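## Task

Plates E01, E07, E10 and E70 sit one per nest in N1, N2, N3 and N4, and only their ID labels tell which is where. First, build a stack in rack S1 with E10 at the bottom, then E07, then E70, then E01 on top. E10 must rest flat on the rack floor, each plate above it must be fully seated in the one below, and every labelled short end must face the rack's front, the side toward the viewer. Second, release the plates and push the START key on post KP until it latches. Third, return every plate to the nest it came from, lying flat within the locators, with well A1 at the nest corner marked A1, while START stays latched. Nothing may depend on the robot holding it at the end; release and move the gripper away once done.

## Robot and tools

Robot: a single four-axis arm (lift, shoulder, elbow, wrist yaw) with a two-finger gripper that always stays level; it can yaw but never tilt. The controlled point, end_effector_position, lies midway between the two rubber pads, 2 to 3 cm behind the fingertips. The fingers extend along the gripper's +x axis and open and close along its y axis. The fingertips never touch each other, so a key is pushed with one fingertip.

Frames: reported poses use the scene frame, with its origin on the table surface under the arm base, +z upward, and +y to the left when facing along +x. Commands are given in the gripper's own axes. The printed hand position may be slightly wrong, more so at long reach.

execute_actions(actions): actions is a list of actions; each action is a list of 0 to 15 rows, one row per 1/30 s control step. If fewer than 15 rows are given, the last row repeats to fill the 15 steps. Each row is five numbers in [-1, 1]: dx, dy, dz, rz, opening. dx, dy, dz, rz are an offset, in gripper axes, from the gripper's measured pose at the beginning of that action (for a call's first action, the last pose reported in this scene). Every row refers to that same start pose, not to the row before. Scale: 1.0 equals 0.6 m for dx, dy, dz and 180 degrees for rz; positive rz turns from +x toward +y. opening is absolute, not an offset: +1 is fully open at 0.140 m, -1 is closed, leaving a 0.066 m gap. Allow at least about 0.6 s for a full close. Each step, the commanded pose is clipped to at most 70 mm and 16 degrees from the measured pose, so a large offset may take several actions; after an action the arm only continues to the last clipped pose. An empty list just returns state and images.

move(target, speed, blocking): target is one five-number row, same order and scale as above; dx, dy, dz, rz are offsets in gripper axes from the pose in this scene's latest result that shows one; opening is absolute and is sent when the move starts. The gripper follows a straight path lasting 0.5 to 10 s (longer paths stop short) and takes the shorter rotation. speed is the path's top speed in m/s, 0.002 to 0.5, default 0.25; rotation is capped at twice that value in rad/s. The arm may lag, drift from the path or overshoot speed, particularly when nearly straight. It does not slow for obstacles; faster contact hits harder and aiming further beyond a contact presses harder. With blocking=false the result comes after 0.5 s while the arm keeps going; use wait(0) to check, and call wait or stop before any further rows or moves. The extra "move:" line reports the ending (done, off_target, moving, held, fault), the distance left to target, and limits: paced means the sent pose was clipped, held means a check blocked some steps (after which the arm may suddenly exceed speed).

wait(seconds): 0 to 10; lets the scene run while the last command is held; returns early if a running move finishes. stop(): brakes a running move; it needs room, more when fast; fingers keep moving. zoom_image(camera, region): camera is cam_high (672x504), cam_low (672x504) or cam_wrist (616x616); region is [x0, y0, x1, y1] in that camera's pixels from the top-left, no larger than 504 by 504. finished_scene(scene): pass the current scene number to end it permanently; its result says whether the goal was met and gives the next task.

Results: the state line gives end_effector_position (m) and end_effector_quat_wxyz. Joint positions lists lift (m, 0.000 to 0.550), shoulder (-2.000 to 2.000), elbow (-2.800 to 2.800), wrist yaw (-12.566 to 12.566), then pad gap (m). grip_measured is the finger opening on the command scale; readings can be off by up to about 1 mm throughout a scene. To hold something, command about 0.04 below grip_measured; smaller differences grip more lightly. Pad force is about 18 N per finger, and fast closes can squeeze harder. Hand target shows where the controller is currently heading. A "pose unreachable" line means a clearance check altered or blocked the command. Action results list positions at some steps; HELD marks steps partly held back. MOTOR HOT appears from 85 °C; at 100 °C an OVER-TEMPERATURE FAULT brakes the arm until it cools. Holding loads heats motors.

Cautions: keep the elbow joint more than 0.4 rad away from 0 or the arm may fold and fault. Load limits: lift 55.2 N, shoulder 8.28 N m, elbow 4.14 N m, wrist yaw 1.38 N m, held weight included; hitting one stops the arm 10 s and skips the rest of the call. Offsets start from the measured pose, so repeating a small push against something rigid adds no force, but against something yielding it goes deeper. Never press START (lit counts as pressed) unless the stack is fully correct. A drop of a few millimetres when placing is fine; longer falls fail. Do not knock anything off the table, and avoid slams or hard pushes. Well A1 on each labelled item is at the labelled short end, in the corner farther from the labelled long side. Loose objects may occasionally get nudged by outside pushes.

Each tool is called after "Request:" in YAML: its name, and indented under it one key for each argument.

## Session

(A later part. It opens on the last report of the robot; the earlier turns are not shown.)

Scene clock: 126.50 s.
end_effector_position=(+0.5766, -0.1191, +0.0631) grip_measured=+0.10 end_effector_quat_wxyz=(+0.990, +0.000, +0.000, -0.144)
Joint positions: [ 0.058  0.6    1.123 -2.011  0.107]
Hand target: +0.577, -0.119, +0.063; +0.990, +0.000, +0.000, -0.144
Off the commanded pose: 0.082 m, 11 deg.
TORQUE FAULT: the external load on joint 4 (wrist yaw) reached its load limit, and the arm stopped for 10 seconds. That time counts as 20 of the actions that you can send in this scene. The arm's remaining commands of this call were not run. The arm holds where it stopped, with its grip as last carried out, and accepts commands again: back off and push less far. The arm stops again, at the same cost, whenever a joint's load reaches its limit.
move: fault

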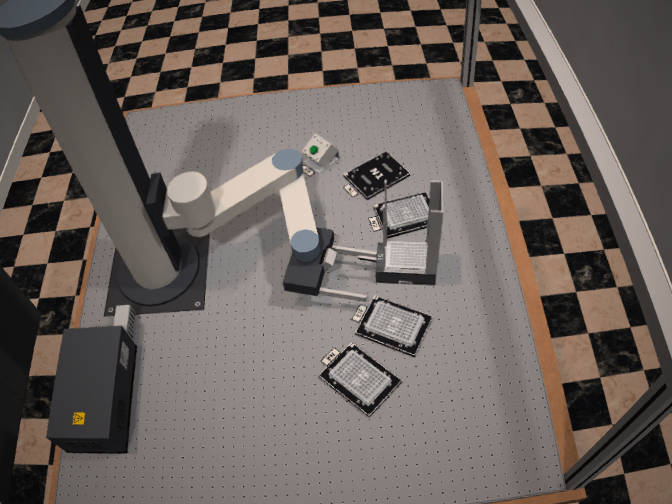

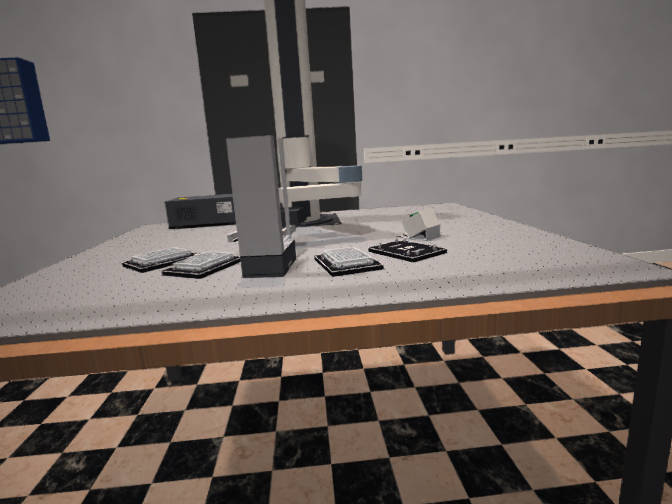

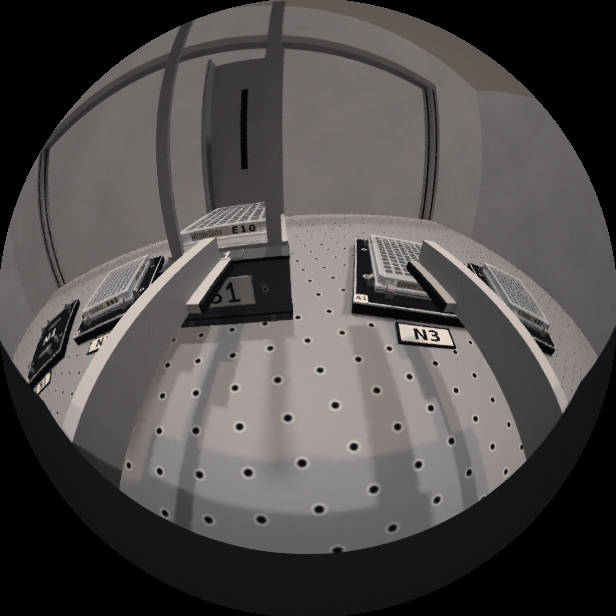

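Request:
move:
  target: [-0.08,-0.13,0,-0.05,0.1]
  speed: 0.15

Request:
zoom_image:
  camera: "cam_wrist"
  region: [200, 200, 440, 320]

Scene clock: 131.33 s.
end_effector_position=(+0.5082, -0.1803, +0.0631) grip_measured=+0.10 end_effector_quat_wxyz=(+0.975, +0.000, +0.000, -0.221)
Joint positions: [ 0.058  0.424  0.944 -1.815  0.107]
Hand target: +0.508, -0.180, +0.063; +0.975, +0.000, +0.000, -0.221
Off the commanded pose: 0.000 m, 0 deg.
move: done

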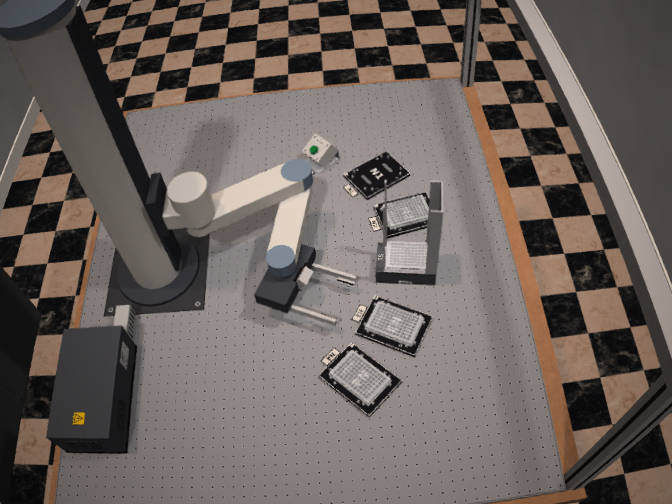

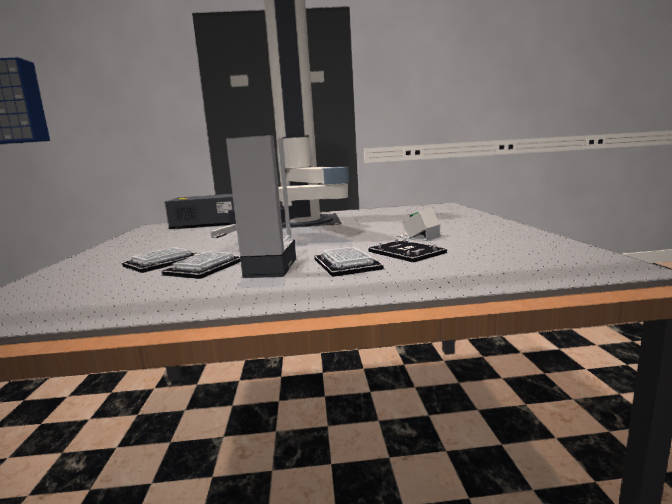

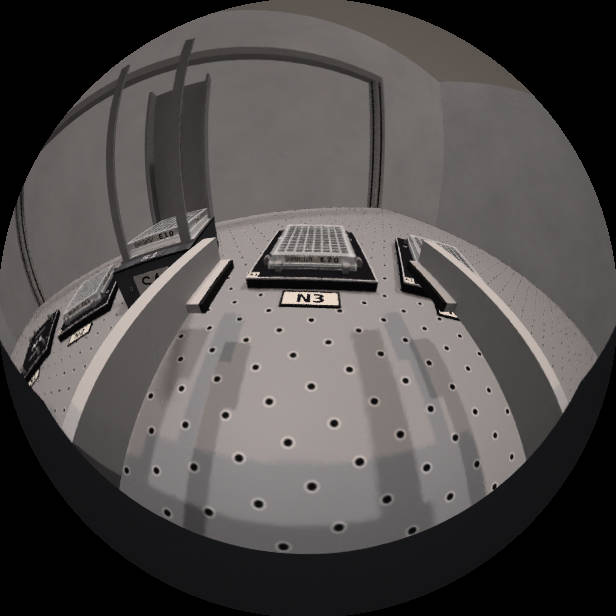

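Region (200, 200, 440, 320) of cam_wrist's 616x616 image, scaled by 2.100, with more detail than that image has.

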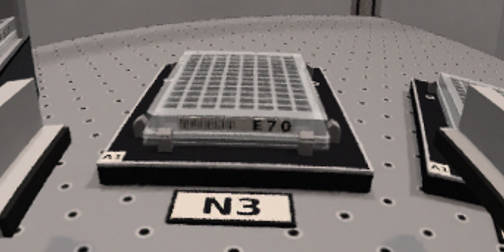

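Request:
move:
  target: [0.218,-0.275,-0.02,-0.105,0.1]

Scene clock: 137.03 s.
end_effector_position=(+0.5548, -0.3857, +0.0511) grip_measured=+0.10 end_effector_quat_wxyz=(+0.926, +0.000, +0.000, -0.378)
Joint positions: [ 0.046 -0.171  1.759 -2.364  0.107]
Hand target: +0.555, -0.386, +0.051; +0.926, +0.000, +0.000, -0.378
Off the commanded pose: 0.000 m, 0 deg.
move: done

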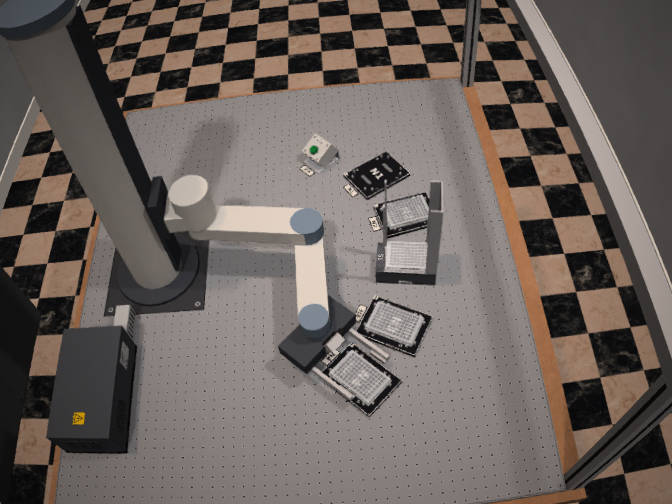

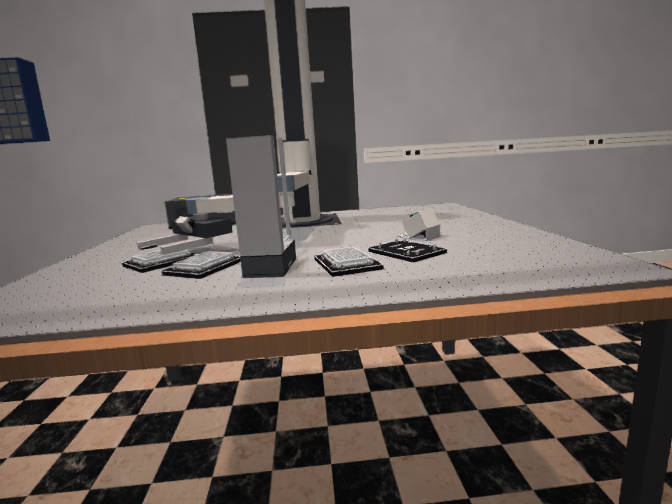

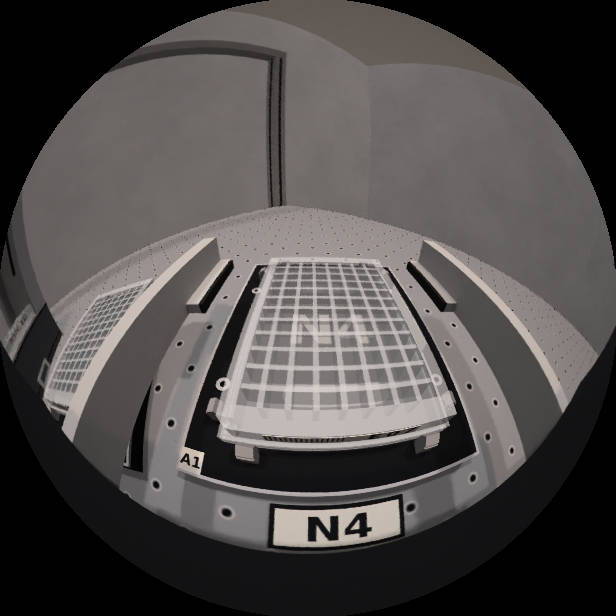

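Request:
move:
  target: [-0.008,-0.006,-0.0327,-0.004,0.1]
  speed: 0.04

Request:
move:
  target: [0,0,0,0,-0.35]

Request:
zoom_image:
  camera: "cam_wrist"
  region: [160, 210, 500, 420]

Scene clock: 142.23 s.
end_effector_position=(+0.5488, -0.3850, +0.0315) grip_measured=+0.10 end_effector_quat_wxyz=(+0.923, +0.000, +0.000, -0.384)
Joint positions: [ 0.026 -0.164  1.73  -2.356  0.107]
Hand target: +0.549, -0.385, +0.032; +0.923, +0.000, +0.000, -0.384
Off the commanded pose: 0.000 m, 0 deg.
move: done

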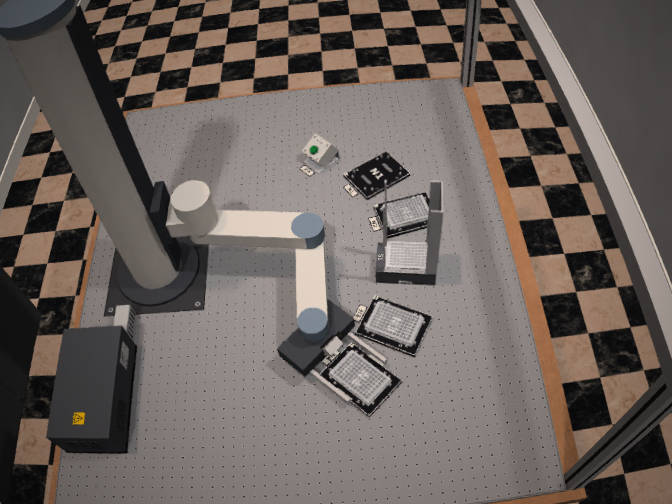

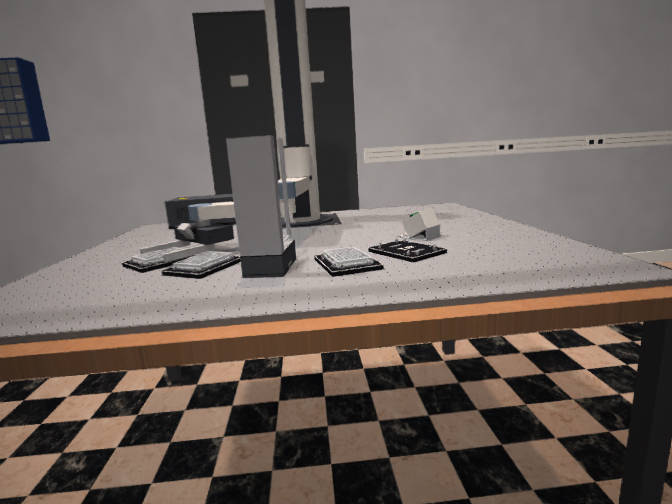

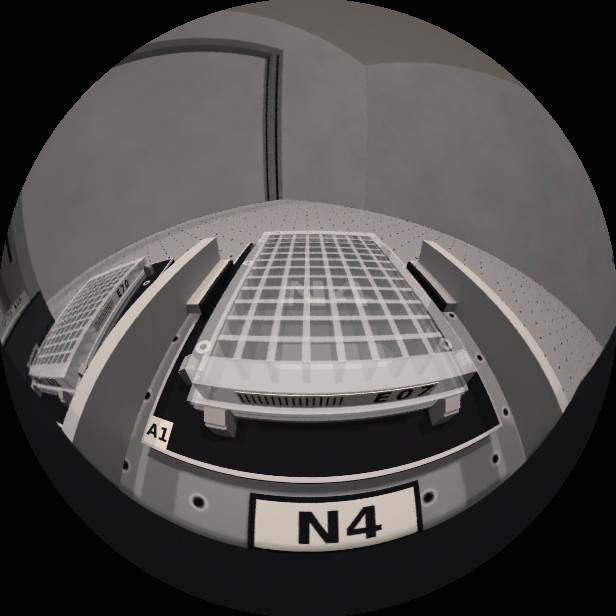

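Scene clock: 142.73 s.
end_effector_position=(+0.5488, -0.3850, +0.0315) grip_measured=-0.35 end_effector_quat_wxyz=(+0.923, +0.000, +0.000, -0.384)
Joint positions: [ 0.026 -0.164  1.73  -2.356  0.09 ]
Hand target: +0.549, -0.385, +0.031; +0.923, +0.000, +0.000, -0.384
Off the commanded pose: 0.000 m, 0 deg.
move: done

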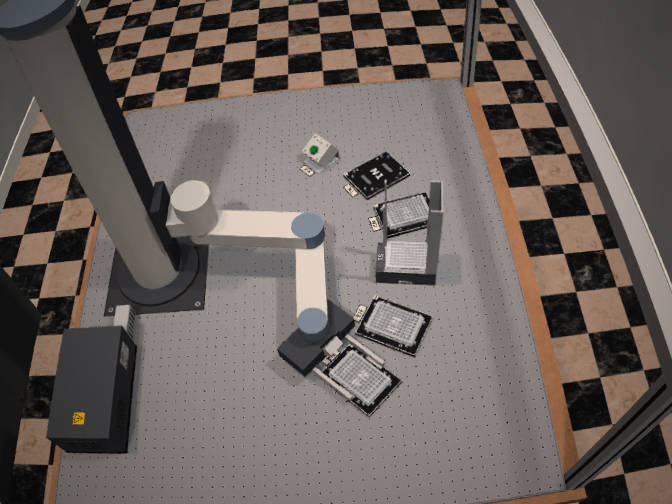

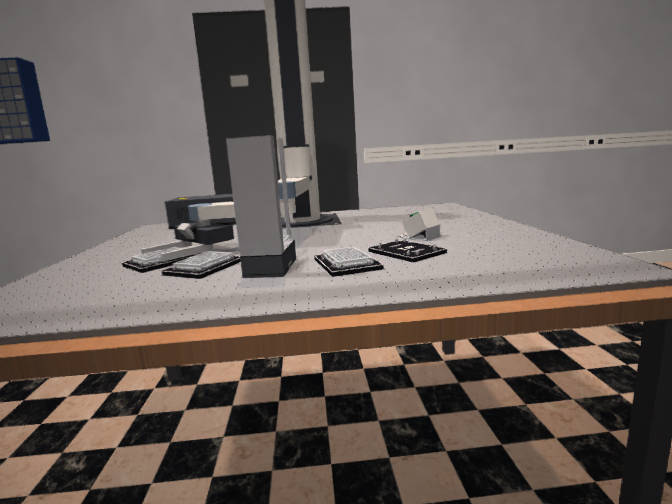

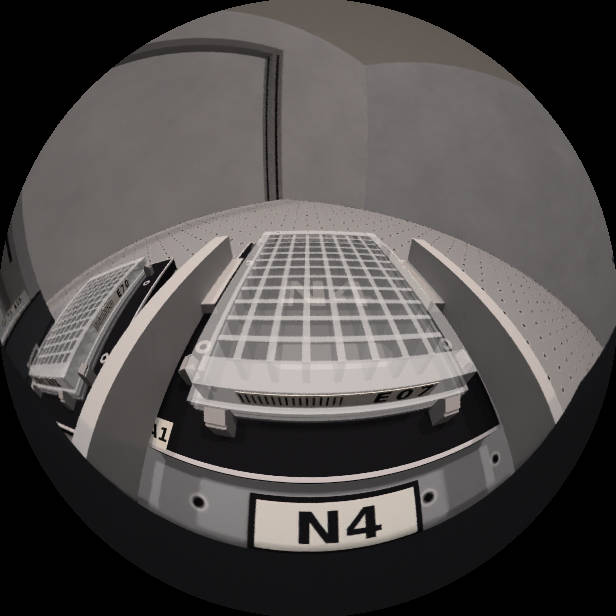

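Region (160, 210, 500, 420) of cam_wrist's 616x616 image, scaled by 1.482, with more detail than that image has; it fills the top 311 rows of this view, and the rest is white.

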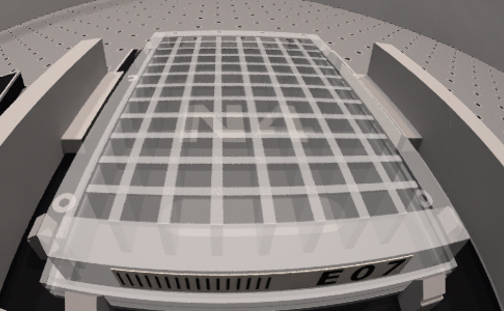

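Request:
execute_actions:
  actions:
    - [[-0.0067,0.001,0,0,-0.4]]

Request:
zoom_image:
  camera: "cam_wrist"
  region: [160, 210, 500, 420]

Scene clock: 146.60 s.
end_effector_position=(+0.5464, -0.3818, +0.0315) grip_measured=-0.40 end_effector_quat_wxyz=(+0.923, +0.000, +0.000, -0.385)
Joint positions: [ 0.026 -0.152  1.706 -2.344  0.088]
Hand target: +0.546, -0.382, +0.031; +0.923, +0.000, +0.000, -0.384
Off the commanded pose: 0.000 m, 0 deg.
Step readings (end_effector_position):
0: (+0.5488, -0.3850, +0.0315)
1: (+0.5488, -0.3850, +0.0315)
2: (+0.5480, -0.3841, +0.0315)
4: (+0.5464, -0.3818, +0.0315)
8: (+0.5464, -0.3818, +0.0315)
15: end_effector_position above

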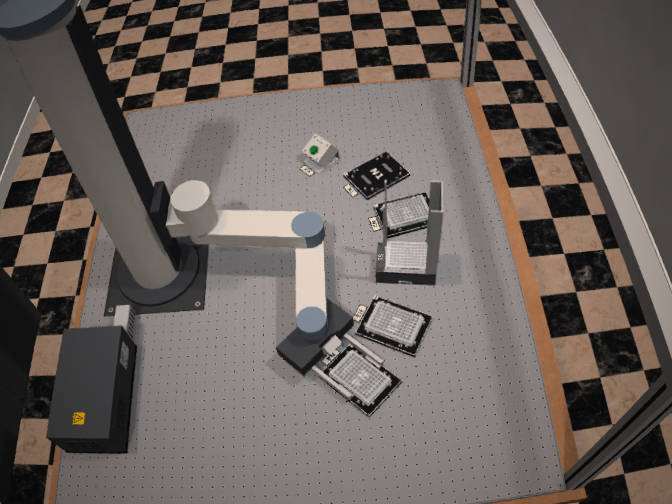

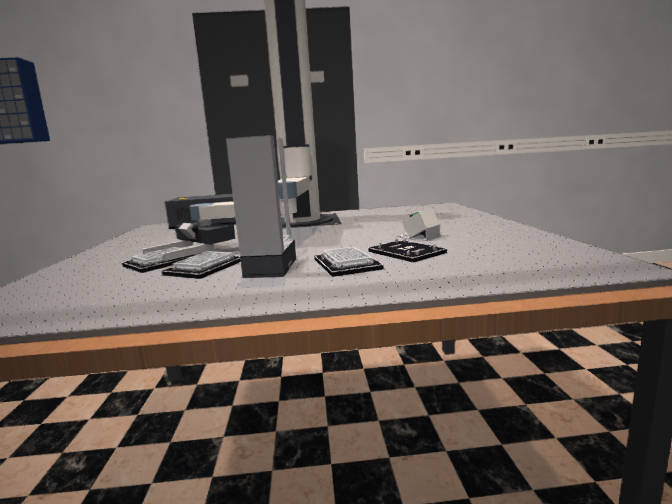

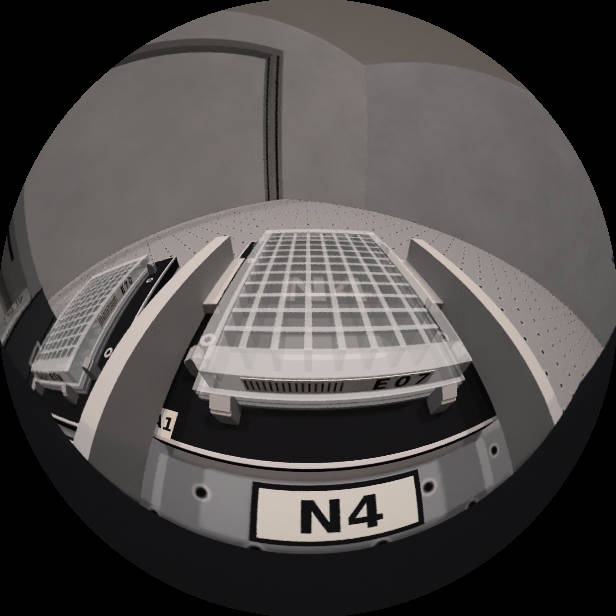

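Region (160, 210, 500, 420) of cam_wrist's 616x616 image, scaled by 1.482, with more detail than that image has; it fills the top 311 rows of this view, and the rest is white.

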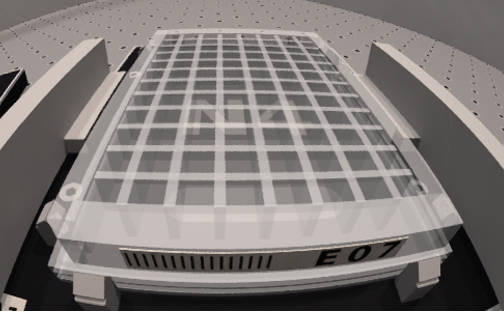

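Request:
execute_actions:
  actions:
    - [[0,-0.0005,-0.002,0.001,-0.44]]
    - [[0,0,0,0,-0.47],[0,0,0,0,-0.48],[0,0,0,0,-0.5],[0,0,0,0,-0.5],[0,0,0,0,-0.53]]

Request:
move:
  target: [0,0,0.5,0,-0.53]
  speed: 0.3

Request:
move:
  target: [-0.1775,0.545,0,0.201,-0.53]
  speed: 0.3

Scene clock: 156.53 s.
end_effector_position=(+0.5461, -0.3820, +0.0302) grip_measured=-0.47 end_effector_quat_wxyz=(+0.924, +0.000, +0.000, -0.383)
Joint positions: [ 0.025 -0.154  1.706 -2.339  0.085]
Hand target: +0.546, -0.382, +0.030; +0.924, +0.000, +0.000, -0.383
Off the commanded pose: 0.000 m, 0 deg.
Step readings (end_effector_position; steps 1 to 15: 1st action; 16 to 30: 2nd action):
0: (+0.5464, -0.3818, +0.0315)
1: (+0.5464, -0.3818, +0.0315)
2: (+0.5463, -0.3818, +0.0308)
4: (+0.5461, -0.3820, +0.0302)
8: (+0.5461, -0.3820, +0.0302)
15: (+0.5461, -0.3820, +0.0302)
16: (+0.5461, -0.3820, +0.0302)
17: (+0.5461, -0.3820, +0.0302)
19: (+0.5461, -0.3820, +0.0302)
23: (+0.5461, -0.3820, +0.0302)
30: end_effector_position above

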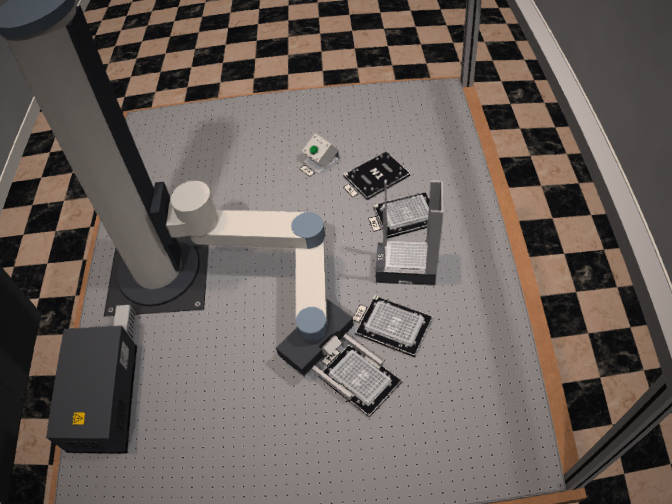

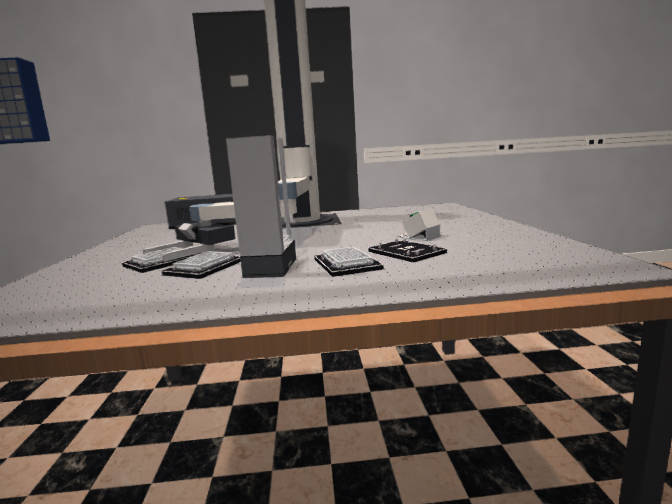

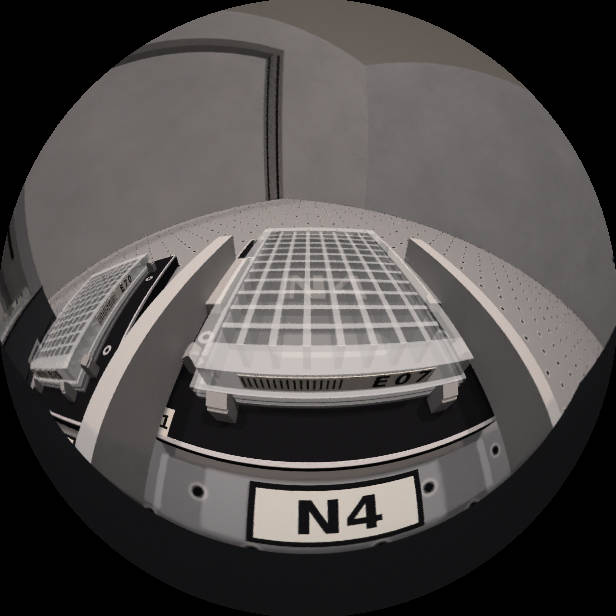

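Scene clock: 158.00 s.
end_effector_position=(+0.5461, -0.3820, +0.3303) grip_measured=-0.47 end_effector_quat_wxyz=(+0.924, +0.000, +0.000, -0.383)
Joint positions: [ 0.325 -0.154  1.706 -2.339  0.085]
Hand target: +0.546, -0.382, +0.330; +0.924, +0.000, +0.000, -0.383
Off the commanded pose: 0.000 m, 0 deg.
move: done

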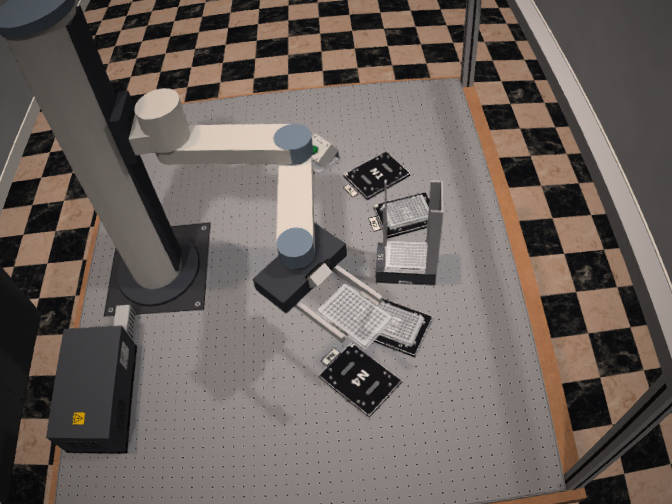

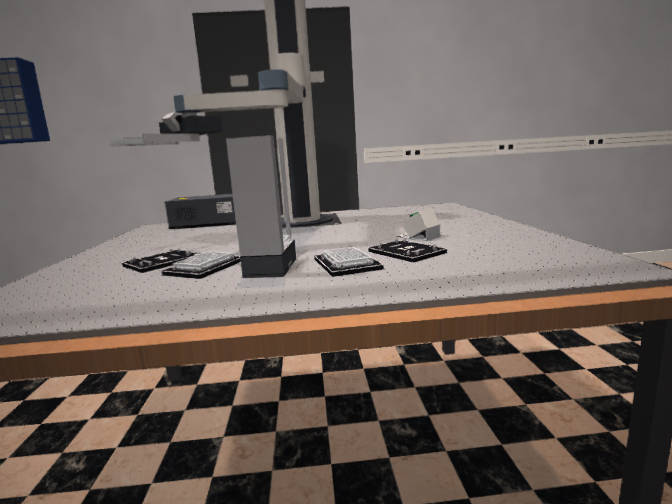

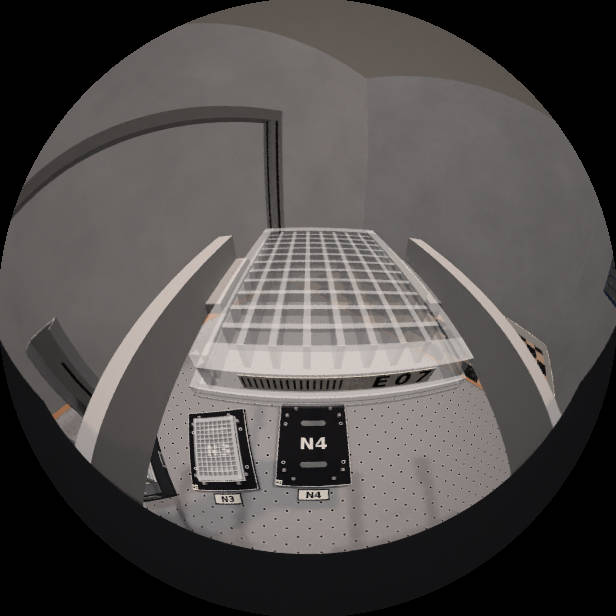

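Scene clock: 159.50 s.
end_effector_position=(+0.7026, -0.0755, +0.3303) grip_measured=-0.47 end_effector_quat_wxyz=(+0.997, +0.000, +0.000, -0.077)
Joint positions: [ 0.325  0.512  1.709 -2.375  0.085]
Hand target: +0.703, -0.076, +0.330; +0.997, +0.000, +0.000, -0.078
Off the commanded pose: 0.000 m, 0 deg.
move: done

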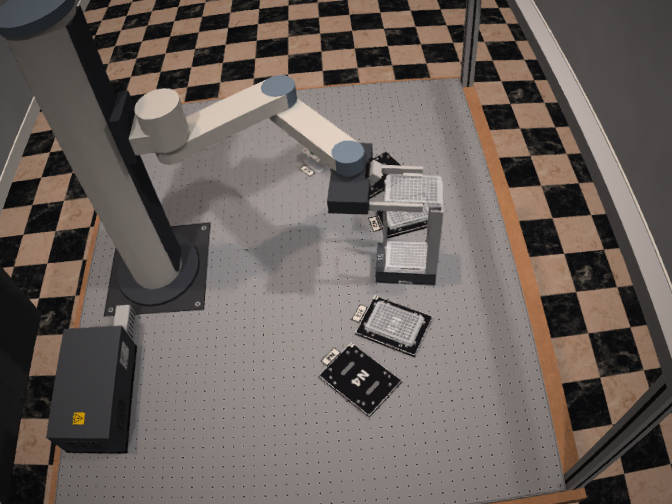

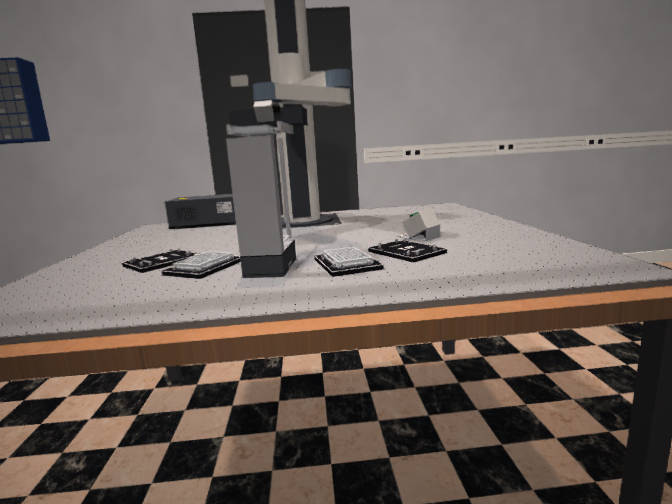

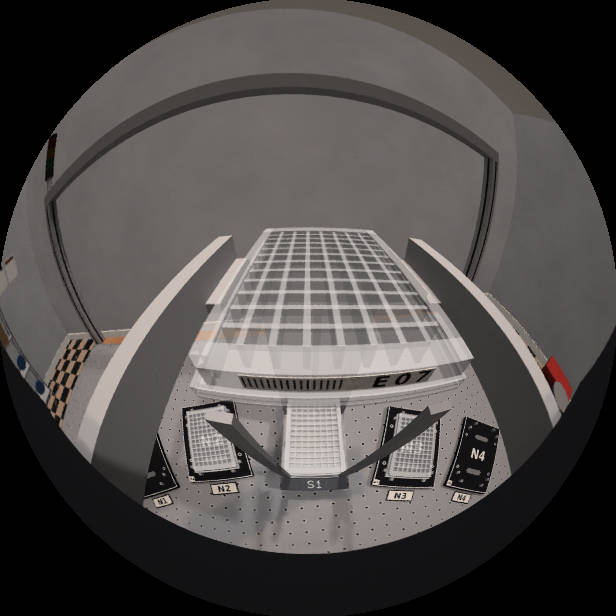

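Request:
move:
  target: [0.0017,-0.0008,-0.022,0,-0.53]
  speed: 0.02

Scene clock: 162.67 s.
end_effector_position=(+0.7033, -0.0762, +0.3171) grip_measured=-0.47 end_effector_quat_wxyz=(+0.997, +0.000, +0.000, -0.077)
Joint positions: [ 0.312  0.508  1.713 -2.376  0.085]
Hand target: +0.704, -0.076, +0.317; +0.997, +0.000, +0.000, -0.077
Off the commanded pose: 0.000 m, 0 deg.
move: done

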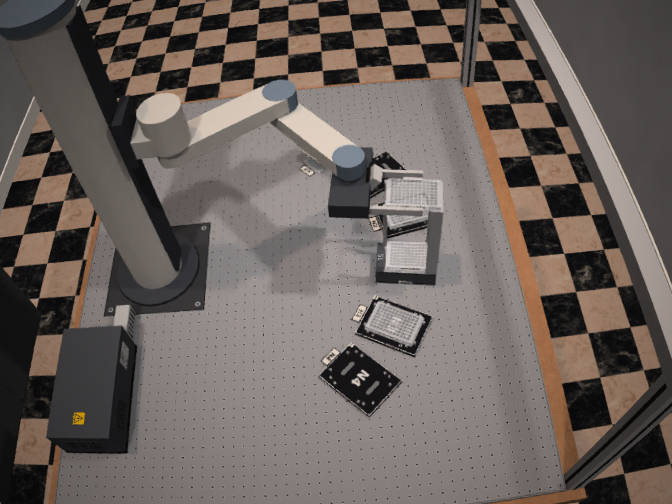

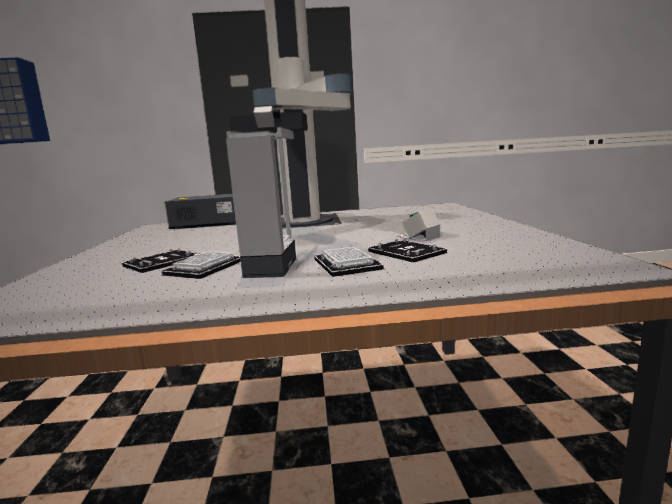

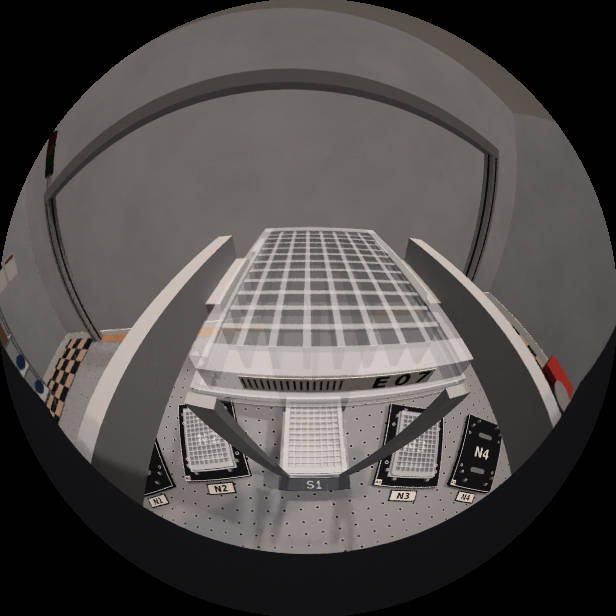

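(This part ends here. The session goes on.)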